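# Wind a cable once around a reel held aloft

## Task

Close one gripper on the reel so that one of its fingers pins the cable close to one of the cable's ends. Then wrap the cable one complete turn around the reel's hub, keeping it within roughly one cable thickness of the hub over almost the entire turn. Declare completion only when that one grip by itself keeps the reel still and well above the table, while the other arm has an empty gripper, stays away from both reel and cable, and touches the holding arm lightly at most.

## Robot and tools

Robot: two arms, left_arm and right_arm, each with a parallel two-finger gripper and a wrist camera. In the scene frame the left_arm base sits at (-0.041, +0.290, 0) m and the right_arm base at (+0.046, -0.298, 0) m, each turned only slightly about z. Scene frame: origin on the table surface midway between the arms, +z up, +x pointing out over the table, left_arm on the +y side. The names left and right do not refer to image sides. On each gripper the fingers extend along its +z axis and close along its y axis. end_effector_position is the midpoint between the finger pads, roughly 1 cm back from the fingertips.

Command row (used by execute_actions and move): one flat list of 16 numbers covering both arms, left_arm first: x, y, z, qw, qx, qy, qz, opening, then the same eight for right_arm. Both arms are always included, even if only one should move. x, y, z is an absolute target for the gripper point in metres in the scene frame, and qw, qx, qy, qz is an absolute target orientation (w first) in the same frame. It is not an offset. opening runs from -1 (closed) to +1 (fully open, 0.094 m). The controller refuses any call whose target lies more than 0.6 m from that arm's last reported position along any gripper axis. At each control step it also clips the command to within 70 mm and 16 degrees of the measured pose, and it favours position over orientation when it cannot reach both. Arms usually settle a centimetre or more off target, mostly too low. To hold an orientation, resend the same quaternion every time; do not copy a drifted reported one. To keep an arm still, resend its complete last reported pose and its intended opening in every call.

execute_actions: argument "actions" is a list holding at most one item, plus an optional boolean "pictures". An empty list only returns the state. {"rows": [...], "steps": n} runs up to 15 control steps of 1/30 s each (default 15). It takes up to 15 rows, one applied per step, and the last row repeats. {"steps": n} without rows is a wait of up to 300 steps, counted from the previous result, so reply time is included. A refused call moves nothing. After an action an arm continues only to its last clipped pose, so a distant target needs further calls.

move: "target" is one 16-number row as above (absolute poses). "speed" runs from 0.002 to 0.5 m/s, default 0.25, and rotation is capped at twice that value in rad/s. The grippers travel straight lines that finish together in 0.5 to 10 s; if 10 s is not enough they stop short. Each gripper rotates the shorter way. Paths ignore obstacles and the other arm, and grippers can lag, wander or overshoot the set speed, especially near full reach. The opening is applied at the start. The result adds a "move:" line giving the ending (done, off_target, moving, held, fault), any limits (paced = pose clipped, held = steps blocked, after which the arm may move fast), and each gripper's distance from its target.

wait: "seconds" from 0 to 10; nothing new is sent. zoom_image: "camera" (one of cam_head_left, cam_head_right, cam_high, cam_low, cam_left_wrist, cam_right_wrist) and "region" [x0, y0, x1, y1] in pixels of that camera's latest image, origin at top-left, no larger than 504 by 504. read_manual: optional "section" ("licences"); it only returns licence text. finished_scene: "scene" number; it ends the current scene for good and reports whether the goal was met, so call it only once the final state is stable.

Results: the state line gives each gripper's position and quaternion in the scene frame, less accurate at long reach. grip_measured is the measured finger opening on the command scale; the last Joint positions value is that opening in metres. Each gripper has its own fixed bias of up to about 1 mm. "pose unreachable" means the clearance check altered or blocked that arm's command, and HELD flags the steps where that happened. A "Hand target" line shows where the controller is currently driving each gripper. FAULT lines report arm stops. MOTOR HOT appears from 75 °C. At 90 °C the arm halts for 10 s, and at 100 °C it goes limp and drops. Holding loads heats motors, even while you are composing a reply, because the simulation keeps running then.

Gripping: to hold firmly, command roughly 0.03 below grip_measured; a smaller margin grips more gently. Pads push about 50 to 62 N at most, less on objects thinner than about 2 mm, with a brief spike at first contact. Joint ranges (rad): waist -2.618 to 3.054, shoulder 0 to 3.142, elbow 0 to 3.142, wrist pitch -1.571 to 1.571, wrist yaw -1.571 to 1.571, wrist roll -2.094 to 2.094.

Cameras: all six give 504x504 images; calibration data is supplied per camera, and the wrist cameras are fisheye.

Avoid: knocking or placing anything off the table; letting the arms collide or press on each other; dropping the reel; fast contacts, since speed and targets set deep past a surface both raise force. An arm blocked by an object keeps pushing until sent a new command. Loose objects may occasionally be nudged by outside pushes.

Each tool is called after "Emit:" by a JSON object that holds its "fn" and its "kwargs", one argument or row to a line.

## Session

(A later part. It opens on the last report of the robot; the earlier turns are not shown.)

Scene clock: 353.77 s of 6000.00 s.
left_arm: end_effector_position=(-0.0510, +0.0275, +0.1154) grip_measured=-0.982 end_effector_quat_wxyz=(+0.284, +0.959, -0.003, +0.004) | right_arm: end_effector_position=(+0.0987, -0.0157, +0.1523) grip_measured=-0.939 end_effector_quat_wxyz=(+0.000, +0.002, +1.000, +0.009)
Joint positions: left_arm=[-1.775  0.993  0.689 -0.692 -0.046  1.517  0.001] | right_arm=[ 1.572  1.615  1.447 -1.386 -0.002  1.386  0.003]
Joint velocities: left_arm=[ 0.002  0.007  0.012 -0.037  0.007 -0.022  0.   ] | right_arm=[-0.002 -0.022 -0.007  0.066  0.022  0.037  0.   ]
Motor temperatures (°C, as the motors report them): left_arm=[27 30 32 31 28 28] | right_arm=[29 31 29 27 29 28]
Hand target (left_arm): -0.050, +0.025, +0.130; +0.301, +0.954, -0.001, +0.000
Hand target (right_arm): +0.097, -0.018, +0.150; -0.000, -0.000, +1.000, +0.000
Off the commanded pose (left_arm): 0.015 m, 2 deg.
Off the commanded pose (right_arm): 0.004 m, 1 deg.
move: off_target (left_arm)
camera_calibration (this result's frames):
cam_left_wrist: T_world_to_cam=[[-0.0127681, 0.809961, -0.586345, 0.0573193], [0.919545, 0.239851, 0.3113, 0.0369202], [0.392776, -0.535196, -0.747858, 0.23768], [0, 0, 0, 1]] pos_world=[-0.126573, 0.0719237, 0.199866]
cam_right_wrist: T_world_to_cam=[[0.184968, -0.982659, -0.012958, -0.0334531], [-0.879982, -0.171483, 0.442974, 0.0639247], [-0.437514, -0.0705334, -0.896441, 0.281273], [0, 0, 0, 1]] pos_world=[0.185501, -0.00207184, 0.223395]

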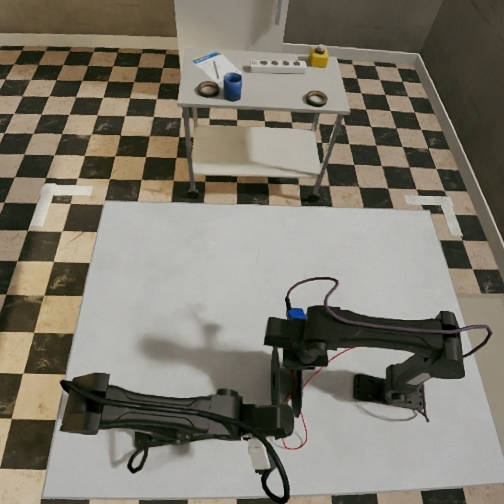

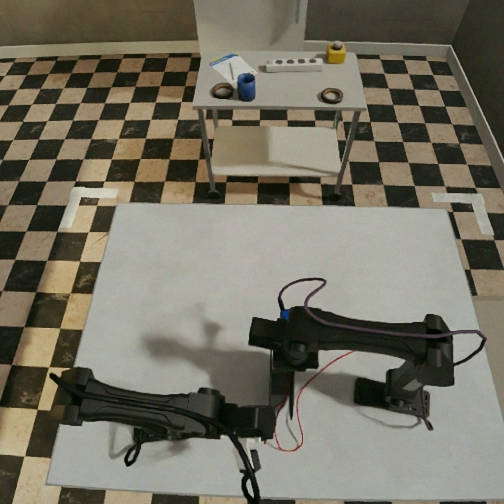

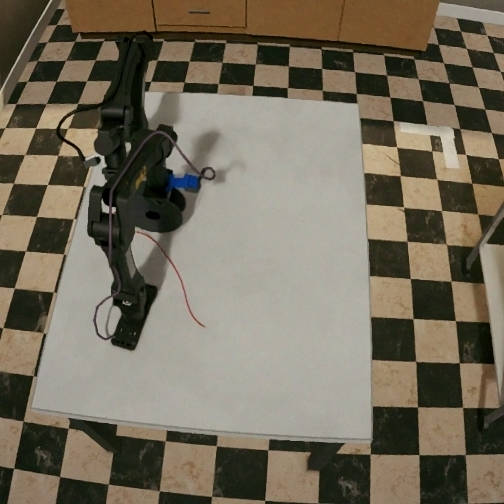

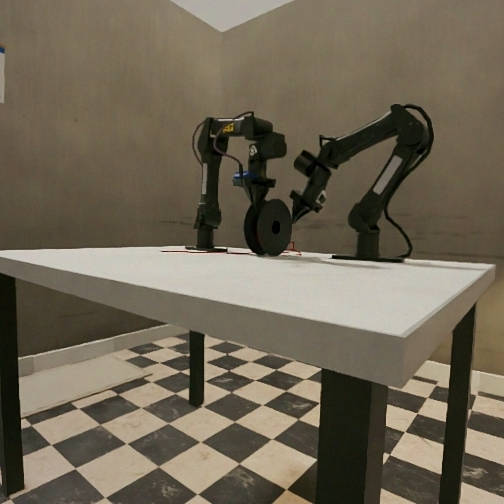

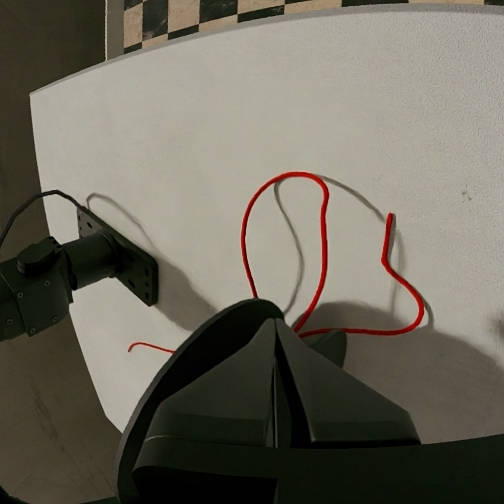

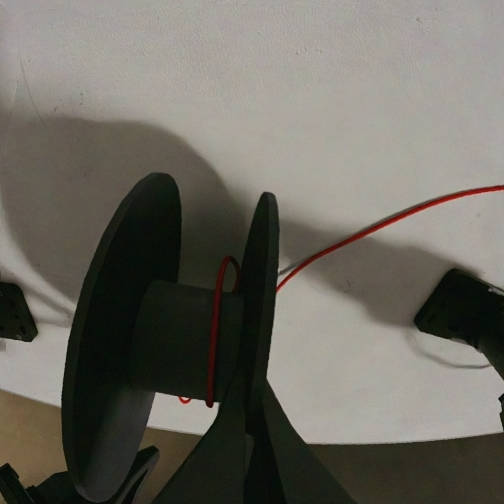

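Missed; go lower and less tilted.

Emit:
{"fn": "move", "kwargs": {
  "target": [-0.064,0.05,0.05,0.1,0.995,0,0,-0.5,0.097,-0.018,0.15,0,0,1,0,-0.97]
}}

Emit:
{"fn": "move", "kwargs": {
  "target": [-0.066,0.048,0.0,0.1,0.995,0,0,-0.5,0.097,-0.018,0.15,0,0,1,0,-0.97],
  "speed": 0.05
}}

Scene clock: 357.80 s of 6000.00 s.
left_arm: end_effector_position=(-0.0598, +0.0566, +0.0426) grip_measured=-0.503 end_effector_quat_wxyz=(+0.096, +0.995, +0.002, +0.005) | right_arm: end_effector_position=(+0.0987, -0.0157, +0.1523) grip_measured=-0.939 end_effector_quat_wxyz=(+0.000, +0.002, +1.000, +0.009)
Joint positions: left_arm=[-1.811  1.304  0.712 -0.789 -0.031  1.459  0.023] | right_arm=[ 1.572  1.615  1.447 -1.386 -0.002  1.386  0.003]
Joint velocities: left_arm=[-0.002 -0.017  0.007 -0.081  0.007  0.007 -0.001] | right_arm=[ 0.007 -0.007 -0.007  0.022  0.037 -0.037  0.001]
Motor temperatures (°C, as the motors report them): left_arm=[27 30 32 31 28 28] | right_arm=[29 31 29 27 29 28]
Hand target (left_arm): -0.064, +0.050, +0.050; +0.100, +0.995, +0.002, +0.000
Hand target (right_arm): +0.097, -0.018, +0.150; -0.000, -0.000, +1.000, +0.000
Off the commanded pose (left_arm): 0.011 m, 1 deg.
Off the commanded pose (right_arm): 0.004 m, 1 deg.
move: off_target (left_arm)
camera_calibration (this result's frames):
cam_left_wrist: T_world_to_cam=[[-0.0249892, 0.97034, -0.240449, -0.033566], [0.917197, 0.117928, 0.380581, 0.0645269], [0.397649, -0.211028, -0.89294, 0.190362], [0, 0, 0, 1]] pos_world=[-0.13572, 0.0651328, 0.137354]
cam_right_wrist: T_world_to_cam=[[0.184968, -0.982659, -0.012958, -0.0334531], [-0.879982, -0.171483, 0.442974, 0.0639247], [-0.437514, -0.0705334, -0.896441, 0.281273], [0, 0, 0, 1]] pos_world=[0.185501, -0.00207184, 0.223395]

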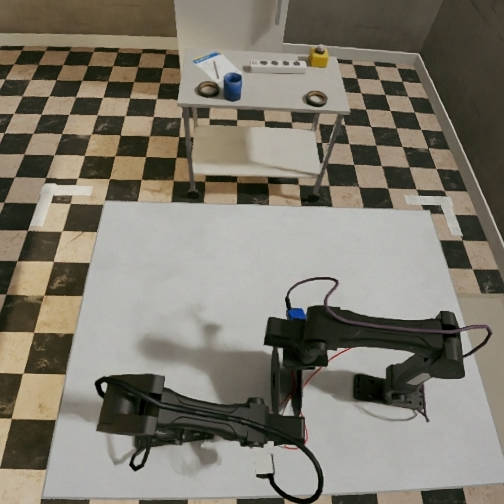

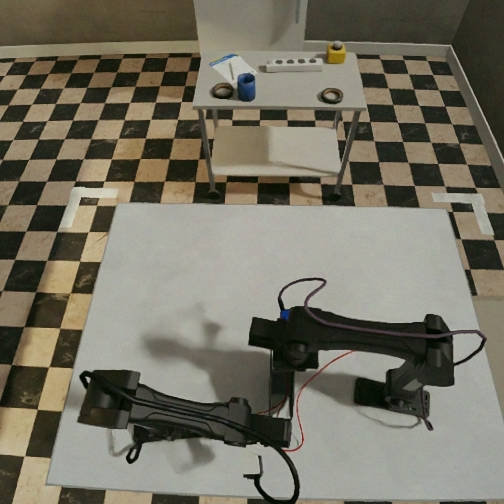

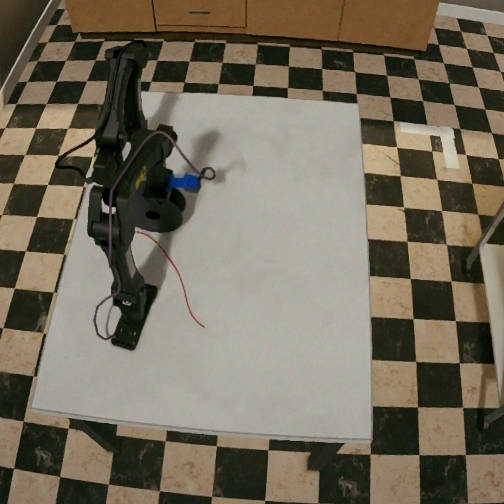

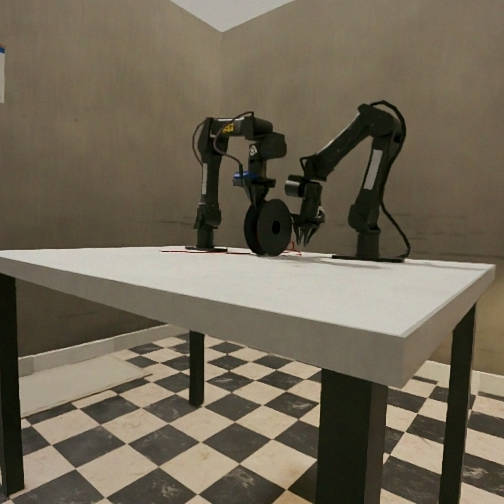

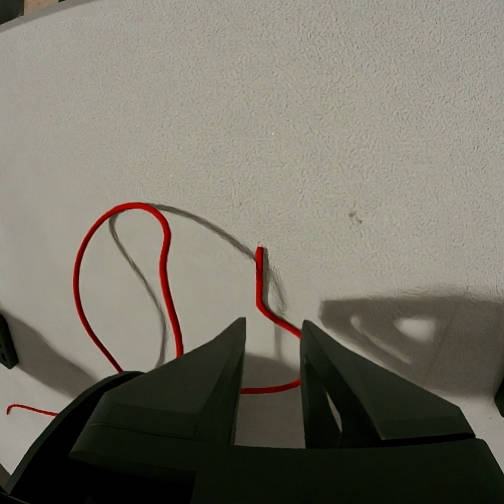

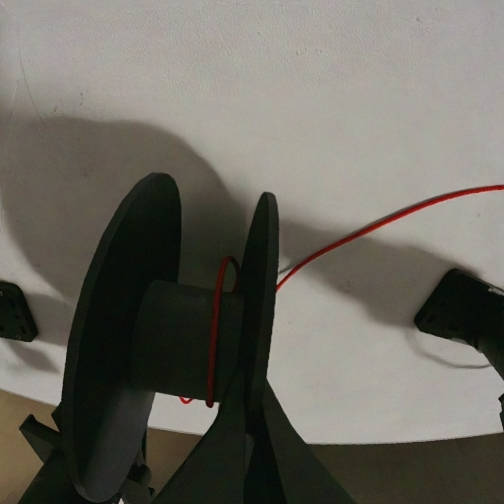

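Scene clock: 359.20 s of 6000.00 s.
left_arm: end_effector_position=(-0.0641, +0.0421, +0.0137) grip_measured=-0.503 end_effector_quat_wxyz=(+0.113, +0.994, +0.001, -0.000) | right_arm: end_effector_position=(+0.0989, -0.0158, +0.1523) grip_measured=-0.939 end_effector_quat_wxyz=(+0.001, +0.001, +1.000, +0.009)
Joint positions: left_arm=[-1.818  1.393  0.645 -0.599 -0.026  1.454  0.023] | right_arm=[ 1.572  1.615  1.447 -1.386 -0.002  1.384  0.003]
Joint velocities: left_arm=[-0.002  0.007  0.002  0.066  0.095 -0.051  0.   ] | right_arm=[-0.007  0.012  0.002 -0.051 -0.066  0.022 -0.001]
Motor temperatures (°C, as the motors report them): left_arm=[27 30 32 31 28 28] | right_arm=[29 31 29 27 29 28]
Hand target (left_arm): -0.066, +0.049, +0.001; +0.100, +0.995, -0.000, +0.000
Hand target (right_arm): +0.097, -0.018, +0.150; -0.000, -0.000, +1.000, +0.000
Off the commanded pose (left_arm): 0.015 m, 1 deg.
Off the commanded pose (right_arm): 0.004 m, 1 deg.
move: off_target (left_arm)
camera_calibration (this result's frames):
cam_left_wrist: T_world_to_cam=[[-0.0245559, 0.961901, -0.272293, -0.0256943], [0.921232, 0.127551, 0.367509, 0.0812012], [0.388238, -0.241821, -0.889266, 0.163902], [0, 0, 0, 1]] pos_world=[-0.139069, 0.0539931, 0.108914]
cam_right_wrist: T_world_to_cam=[[0.186839, -0.982309, -0.0126701, -0.033726], [-0.880002, -0.173085, 0.44231, 0.0641157], [-0.436678, -0.0714913, -0.896773, 0.281283], [0, 0, 0, 1]] pos_world=[0.185553, -0.00192266, 0.22346]

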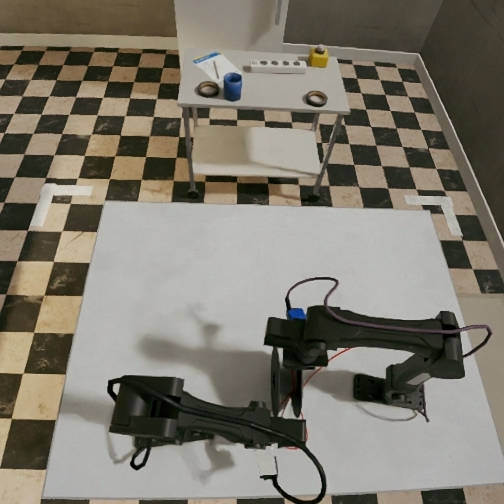

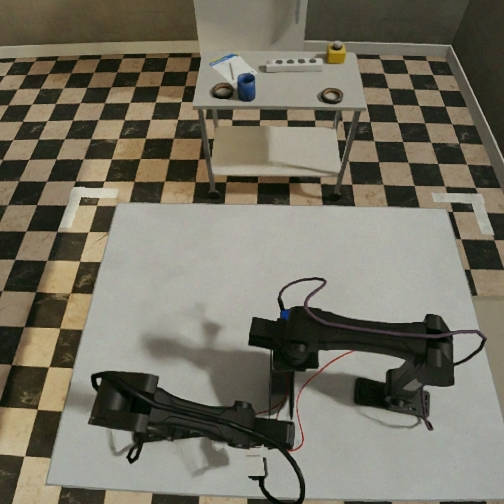

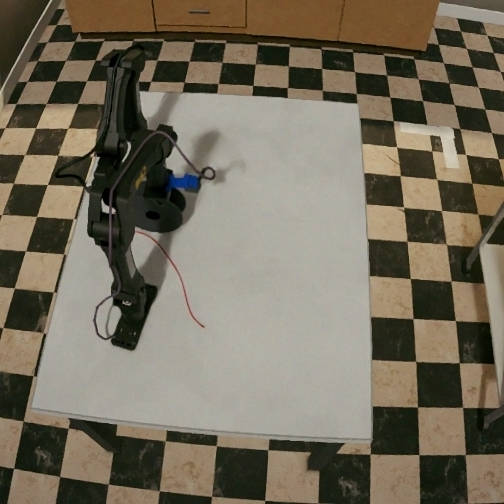

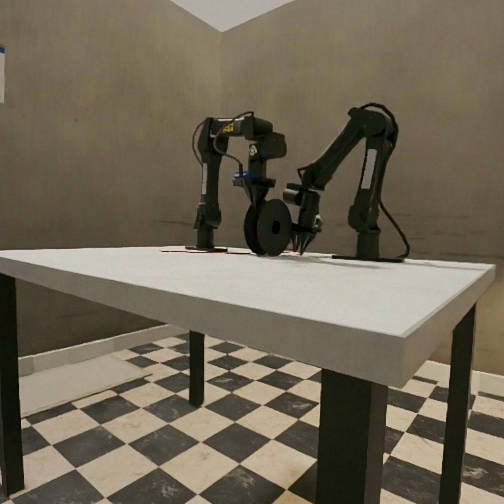

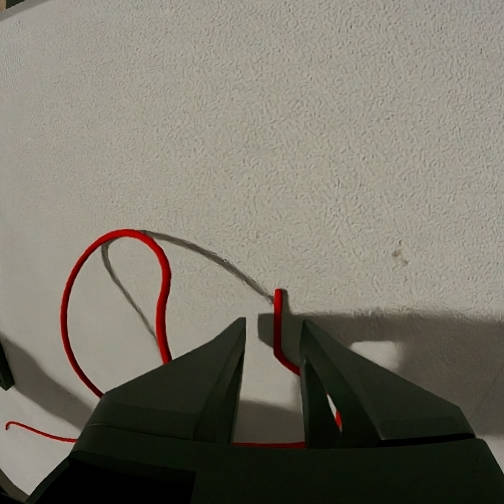

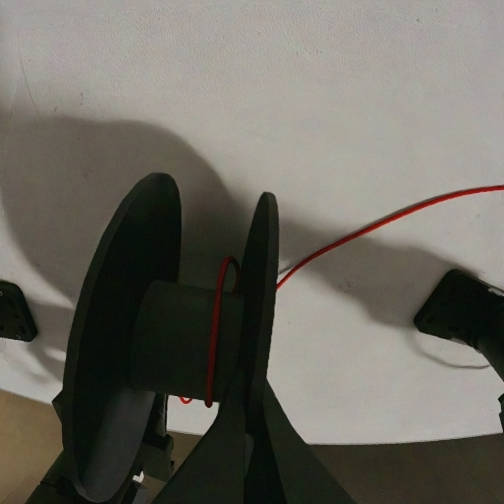

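Emit:
{"fn": "execute_actions", "kwargs": {
  "actions": [
    {"rows":[[-0.066,0.046,-0.002,0.1,0.995,0,0,-0.99,0.097,-0.018,0.15,0,0,1,0,-0.97]]}
  ],
  "pictures": false
}}

Emit:
{"fn": "move", "kwargs": {
  "target": [-0.06,0.025,0.14,0.3,0.954,0,0,-0.99,0.097,-0.018,0.15,0,0,1,0,-0.97],
  "speed": 0.1
}}

Scene clock: 364.87 s of 6000.00 s.
left_arm: end_effector_position=(-0.0646, +0.0380, +0.0114) grip_measured=-0.959 end_effector_quat_wxyz=(+0.117, +0.993, +0.002, -0.001) | right_arm: end_effector_position=(+0.0989, -0.0158, +0.1523) grip_measured=-0.939 end_effector_quat_wxyz=(+0.001, +0.001, +1.000, +0.009)
Joint positions: left_arm=[-1.818  1.409  0.645 -0.575 -0.026  1.453  0.002] | right_arm=[ 1.572  1.615  1.447 -1.386 -0.002  1.384  0.003]
Joint velocities: left_arm=[ 0.007  0.007  0.002  0.022 -0.037 -0.007 -0.   ] | right_arm=[-0.002 -0.027 -0.022 -0.022 -0.037  0.051  0.001]
Motor temperatures (°C, as the motors report them): left_arm=[27 30 31 31 28 28] | right_arm=[29 31 29 27 29 28]
Hand target (left_arm): -0.066, +0.047, -0.001; +0.100, +0.995, +0.000, +0.000
Hand target (right_arm): +0.097, -0.018, +0.150; -0.000, -0.000, +1.000, +0.000
Off the commanded pose (left_arm): 0.016 m, 2 deg.
Off the commanded pose (right_arm): 0.004 m, 1 deg.
Steps of this call (steps 1 to 155: nothing new was sent; steps 156 to 170: all 15 steps of this action). Readings (end_effector_position):
156: left_arm (-0.0643, +0.0405, +0.0135) | right_arm (+0.0989, -0.0158, +0.1523)
157: left_arm (-0.0644, +0.0399, +0.0121) | right_arm (+0.0989, -0.0158, +0.1523)
159: left_arm (-0.0644, +0.0395, +0.0114) | right_arm (+0.0989, -0.0158, +0.1523)
163: left_arm (-0.0646, +0.0383, +0.0117) | right_arm (+0.0989, -0.0158, +0.1523)
170: the state above

Scene clock: 367.30 s of 6000.00 s.
left_arm: end_effector_position=(-0.0593, +0.0277, +0.1250) grip_measured=-0.959 end_effector_quat_wxyz=(+0.283, +0.959, +0.001, -0.001) | right_arm: end_effector_position=(+0.0989, -0.0158, +0.1523) grip_measured=-0.939 end_effector_quat_wxyz=(+0.001, +0.001, +1.000, +0.009)
Joint positions: left_arm=[-1.818  0.996  0.731 -0.735 -0.063  1.47   0.002] | right_arm=[ 1.572  1.615  1.447 -1.386 -0.002  1.384  0.003]
Joint velocities: left_arm=[-0.012  0.007  0.002 -0.081 -0.022  0.022  0.   ] | right_arm=[ 0.012 -0.002  0.007 -0.022 -0.066 -0.11   0.   ]
Motor temperatures (°C, as the motors report them): left_arm=[27 30 32 31 28 28] | right_arm=[29 31 29 27 29 28]
Hand target (left_arm): -0.060, +0.025, +0.140; +0.300, +0.954, -0.002, -0.001
Hand target (right_arm): +0.097, -0.018, +0.150; -0.000, -0.000, +1.000, +0.000
Off the commanded pose (left_arm): 0.015 m, 2 deg.
Off the commanded pose (right_arm): 0.004 m, 1 deg.
move: off_target (left_arm)
camera_calibration (this result's frames):
cam_left_wrist: T_world_to_cam=[[-0.023532, 0.811449, -0.58395, 0.061819], [0.92157, 0.244012, 0.301938, 0.0426478], [0.387497, -0.531045, -0.753549, 0.248506], [0, 0, 0, 1]] pos_world=[-0.134144, 0.0713987, 0.210484]
cam_right_wrist: T_world_to_cam=[[0.186839, -0.982309, -0.0126701, -0.033726], [-0.880002, -0.173085, 0.44231, 0.0641157], [-0.436678, -0.0714913, -0.896773, 0.281283], [0, 0, 0, 1]] pos_world=[0.185553, -0.00192266, 0.22346]

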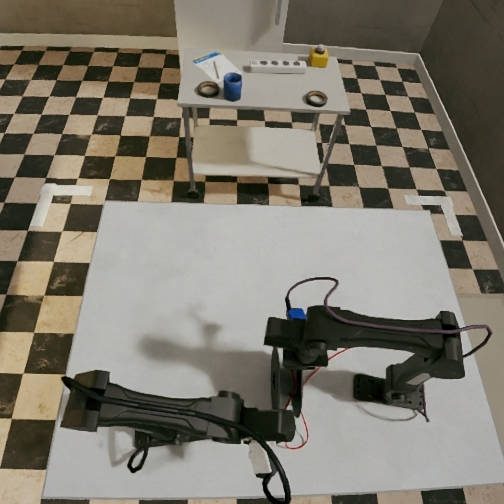

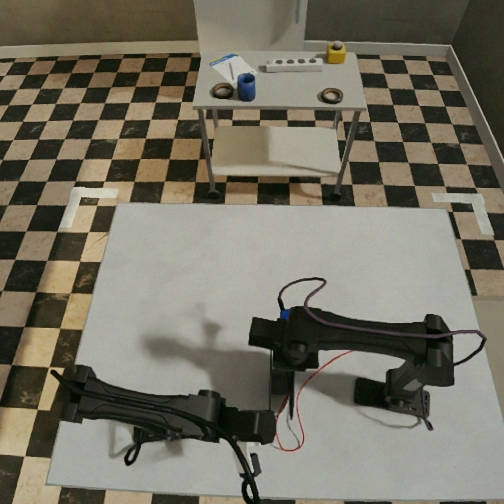

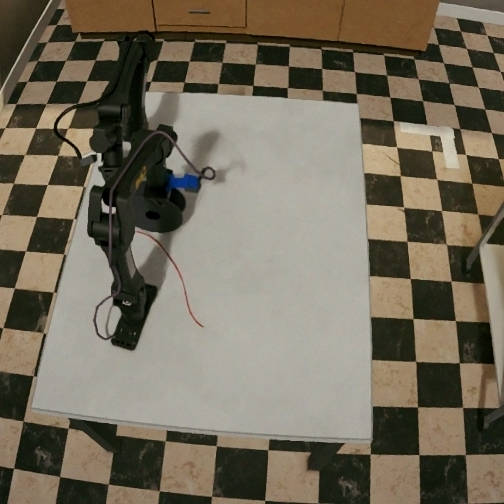

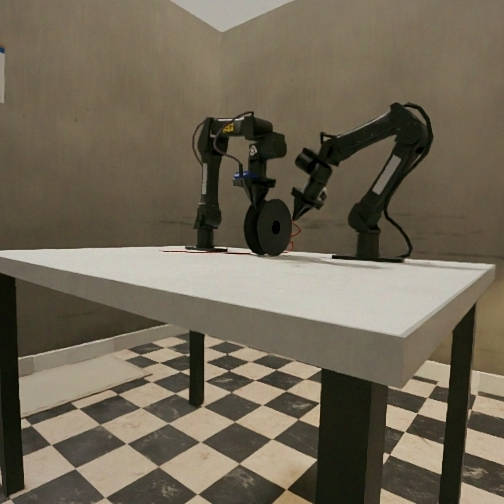

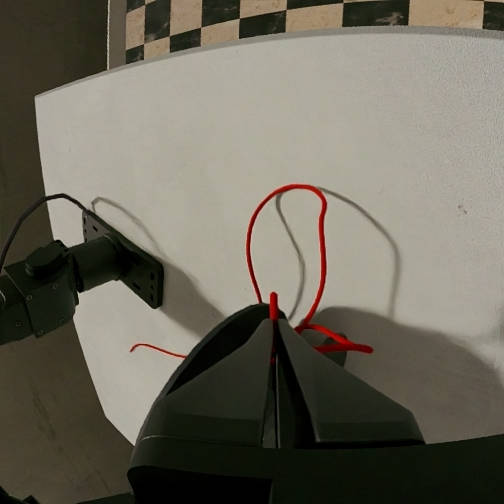

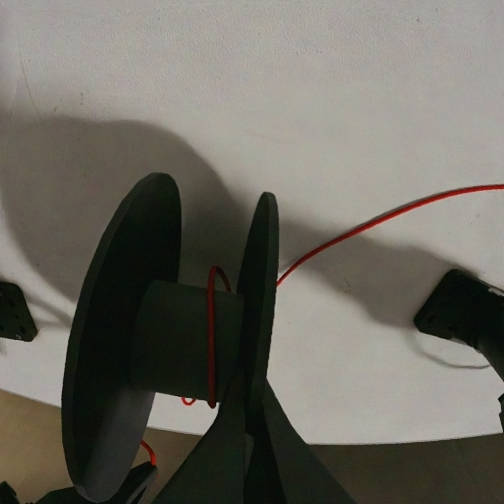

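Emit:
{"fn": "move", "kwargs": {
  "target": [-0.03,0.025,0.205,0.5,0.866,0,0,-0.99,0.097,-0.018,0.15,0,0,1,0,-0.97],
  "speed": 0.12
}}

Emit:
{"fn": "move", "kwargs": {
  "target": [0.035,0.05,0.205,0.5,0.866,0,0,-0.99,0.097,-0.018,0.15,0,0,1,0,-0.97],
  "speed": 0.08
}}

Scene clock: 374.17 s of 6000.00 s.
left_arm: end_effector_position=(-0.0306, +0.0233, +0.2037) grip_measured=-0.959 end_effector_quat_wxyz=(+0.491, +0.871, -0.003, +0.000) | right_arm: end_effector_position=(+0.0989, -0.0158, +0.1523) grip_measured=-0.939 end_effector_quat_wxyz=(+0.001, +0.001, +1.000, +0.009)
Joint positions: left_arm=[-1.618  0.642  0.625 -0.529  0.073  1.62   0.002] | right_arm=[ 1.572  1.615  1.447 -1.386 -0.002  1.384  0.003]
Joint velocities: left_arm=[-0.002  0.002 -0.002 -0.022 -0.051 -0.007 -0.001] | right_arm=[-0.002 -0.002  0.012  0.022 -0.007 -0.037 -0.   ]
Motor temperatures (°C, as the motors report them): left_arm=[27 30 32 31 28 28] | right_arm=[29 31 29 27 29 28]
Hand target (left_arm): -0.030, +0.025, +0.206; +0.501, +0.866, -0.003, -0.000
Hand target (right_arm): +0.097, -0.018, +0.150; -0.000, -0.000, +1.000, +0.000
Off the commanded pose (left_arm): 0.002 m, 1 deg.
Off the commanded pose (right_arm): 0.004 m, 1 deg.
move: done
camera_calibration (this result's frames):
cam_left_wrist: T_world_to_cam=[[-0.0159415, 0.474245, -0.880248, 0.180408], [0.922469, 0.34661, 0.170035, 0.0180402], [0.385741, -0.809292, -0.443002, 0.237557], [0, 0, 0, 1]] pos_world=[-0.105401, 0.100443, 0.260975]
cam_right_wrist: T_world_to_cam=[[0.186839, -0.982309, -0.0126701, -0.033726], [-0.880002, -0.173085, 0.44231, 0.0641157], [-0.436678, -0.0714913, -0.896773, 0.281283], [0, 0, 0, 1]] pos_world=[0.185553, -0.00192266, 0.22346]

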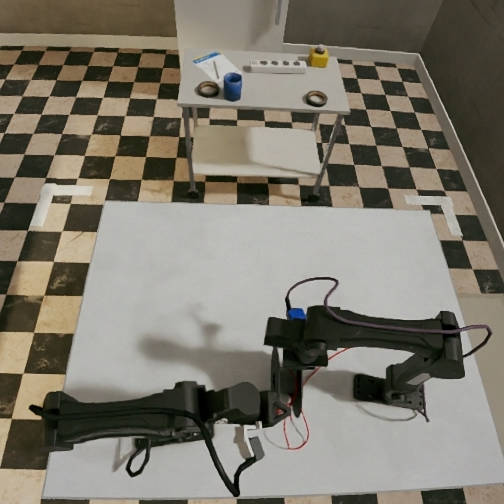

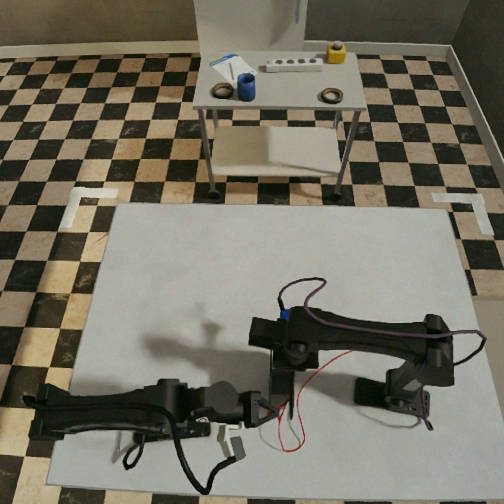

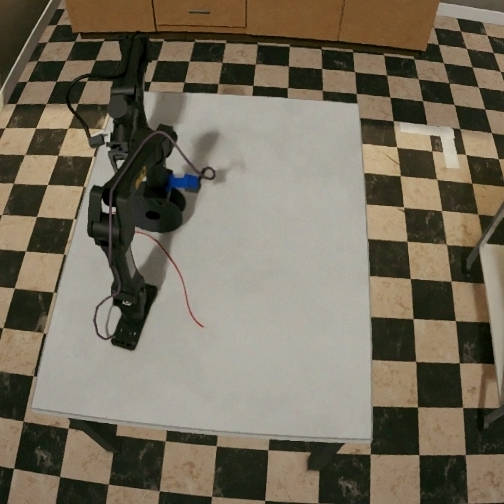

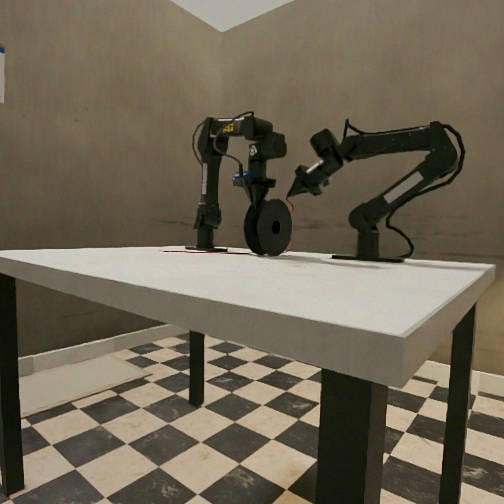

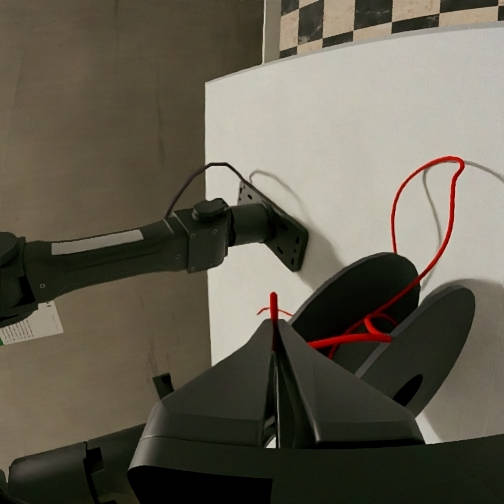

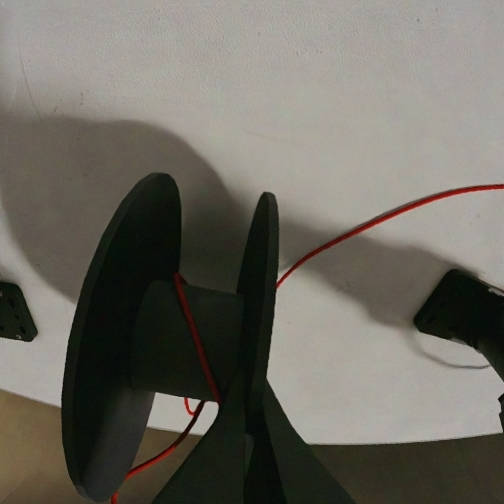

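Scene clock: 375.67 s of 6000.00 s.
left_arm: end_effector_position=(+0.0361, +0.0483, +0.2035) grip_measured=-0.959 end_effector_quat_wxyz=(+0.506, +0.863, -0.002, +0.007) | right_arm: end_effector_position=(+0.0989, -0.0158, +0.1523) grip_measured=-0.939 end_effector_quat_wxyz=(+0.001, +0.001, +1.000, +0.009)
Joint positions: left_arm=[-0.995  0.655  0.625 -0.6    0.592  1.974  0.002] | right_arm=[ 1.572  1.615  1.447 -1.386 -0.002  1.384  0.003]
Joint velocities: left_arm=[ 0.007 -0.012  0.017  0.022 -0.007  0.066 -0.   ] | right_arm=[-0.022  0.022  0.002 -0.007  0.007  0.037 -0.   ]
Motor temperatures (°C, as the motors report them): left_arm=[27 30 32 32 28 28] | right_arm=[29 31 29 27 29 28]
Hand target (left_arm): +0.036, +0.049, +0.206; +0.502, +0.865, +0.001, +0.000
Hand target (right_arm): +0.097, -0.018, +0.150; -0.000, -0.000, +1.000, +0.000
Off the commanded pose (left_arm): 0.003 m, 1 deg.
Off the commanded pose (right_arm): 0.004 m, 1 deg.
move: done
camera_calibration (this result's frames):
cam_left_wrist: T_world_to_cam=[[-0.0105444, 0.444518, -0.895708, 0.173808], [0.917405, 0.360666, 0.16819, -0.052241], [0.397814, -0.819954, -0.411606, 0.225637], [0, 0, 0, 1]] pos_world=[-0.0400028, 0.126593, 0.257341]
cam_right_wrist: T_world_to_cam=[[0.186839, -0.982309, -0.0126701, -0.033726], [-0.880002, -0.173085, 0.44231, 0.0641157], [-0.436678, -0.0714913, -0.896773, 0.281283], [0, 0, 0, 1]] pos_world=[0.185553, -0.00192266, 0.22346]

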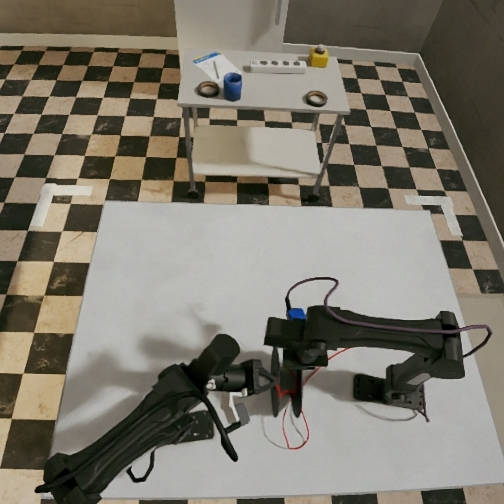

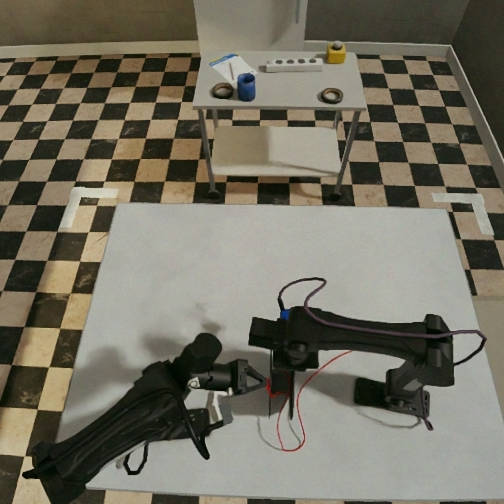

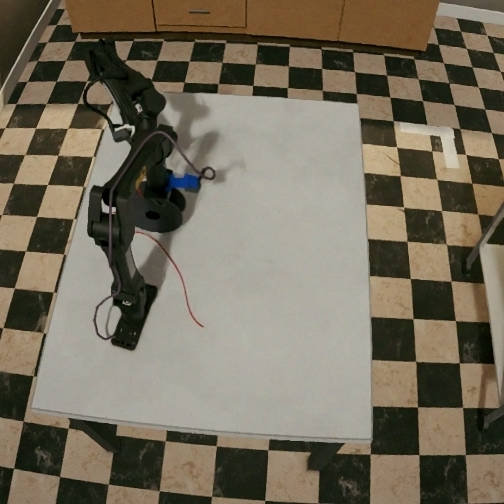

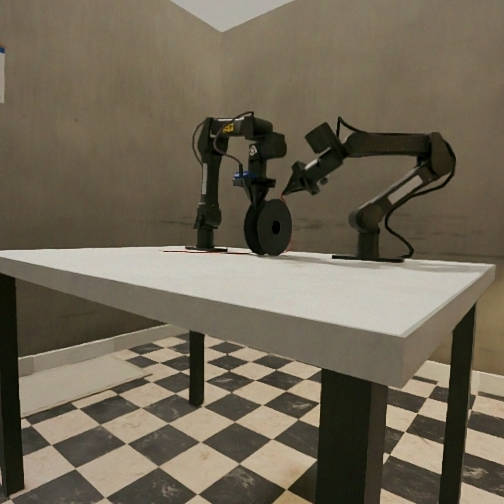

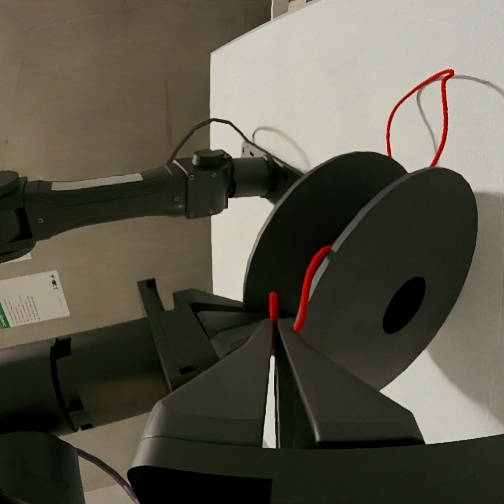

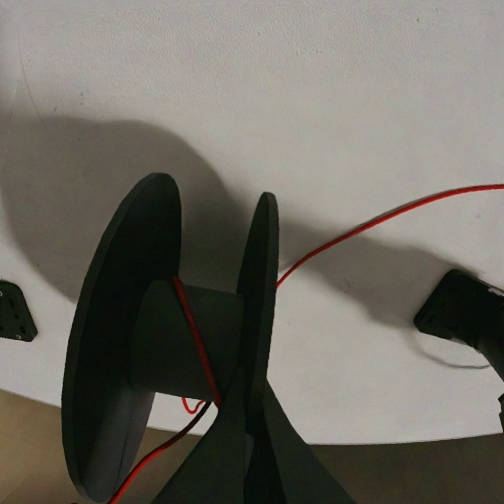

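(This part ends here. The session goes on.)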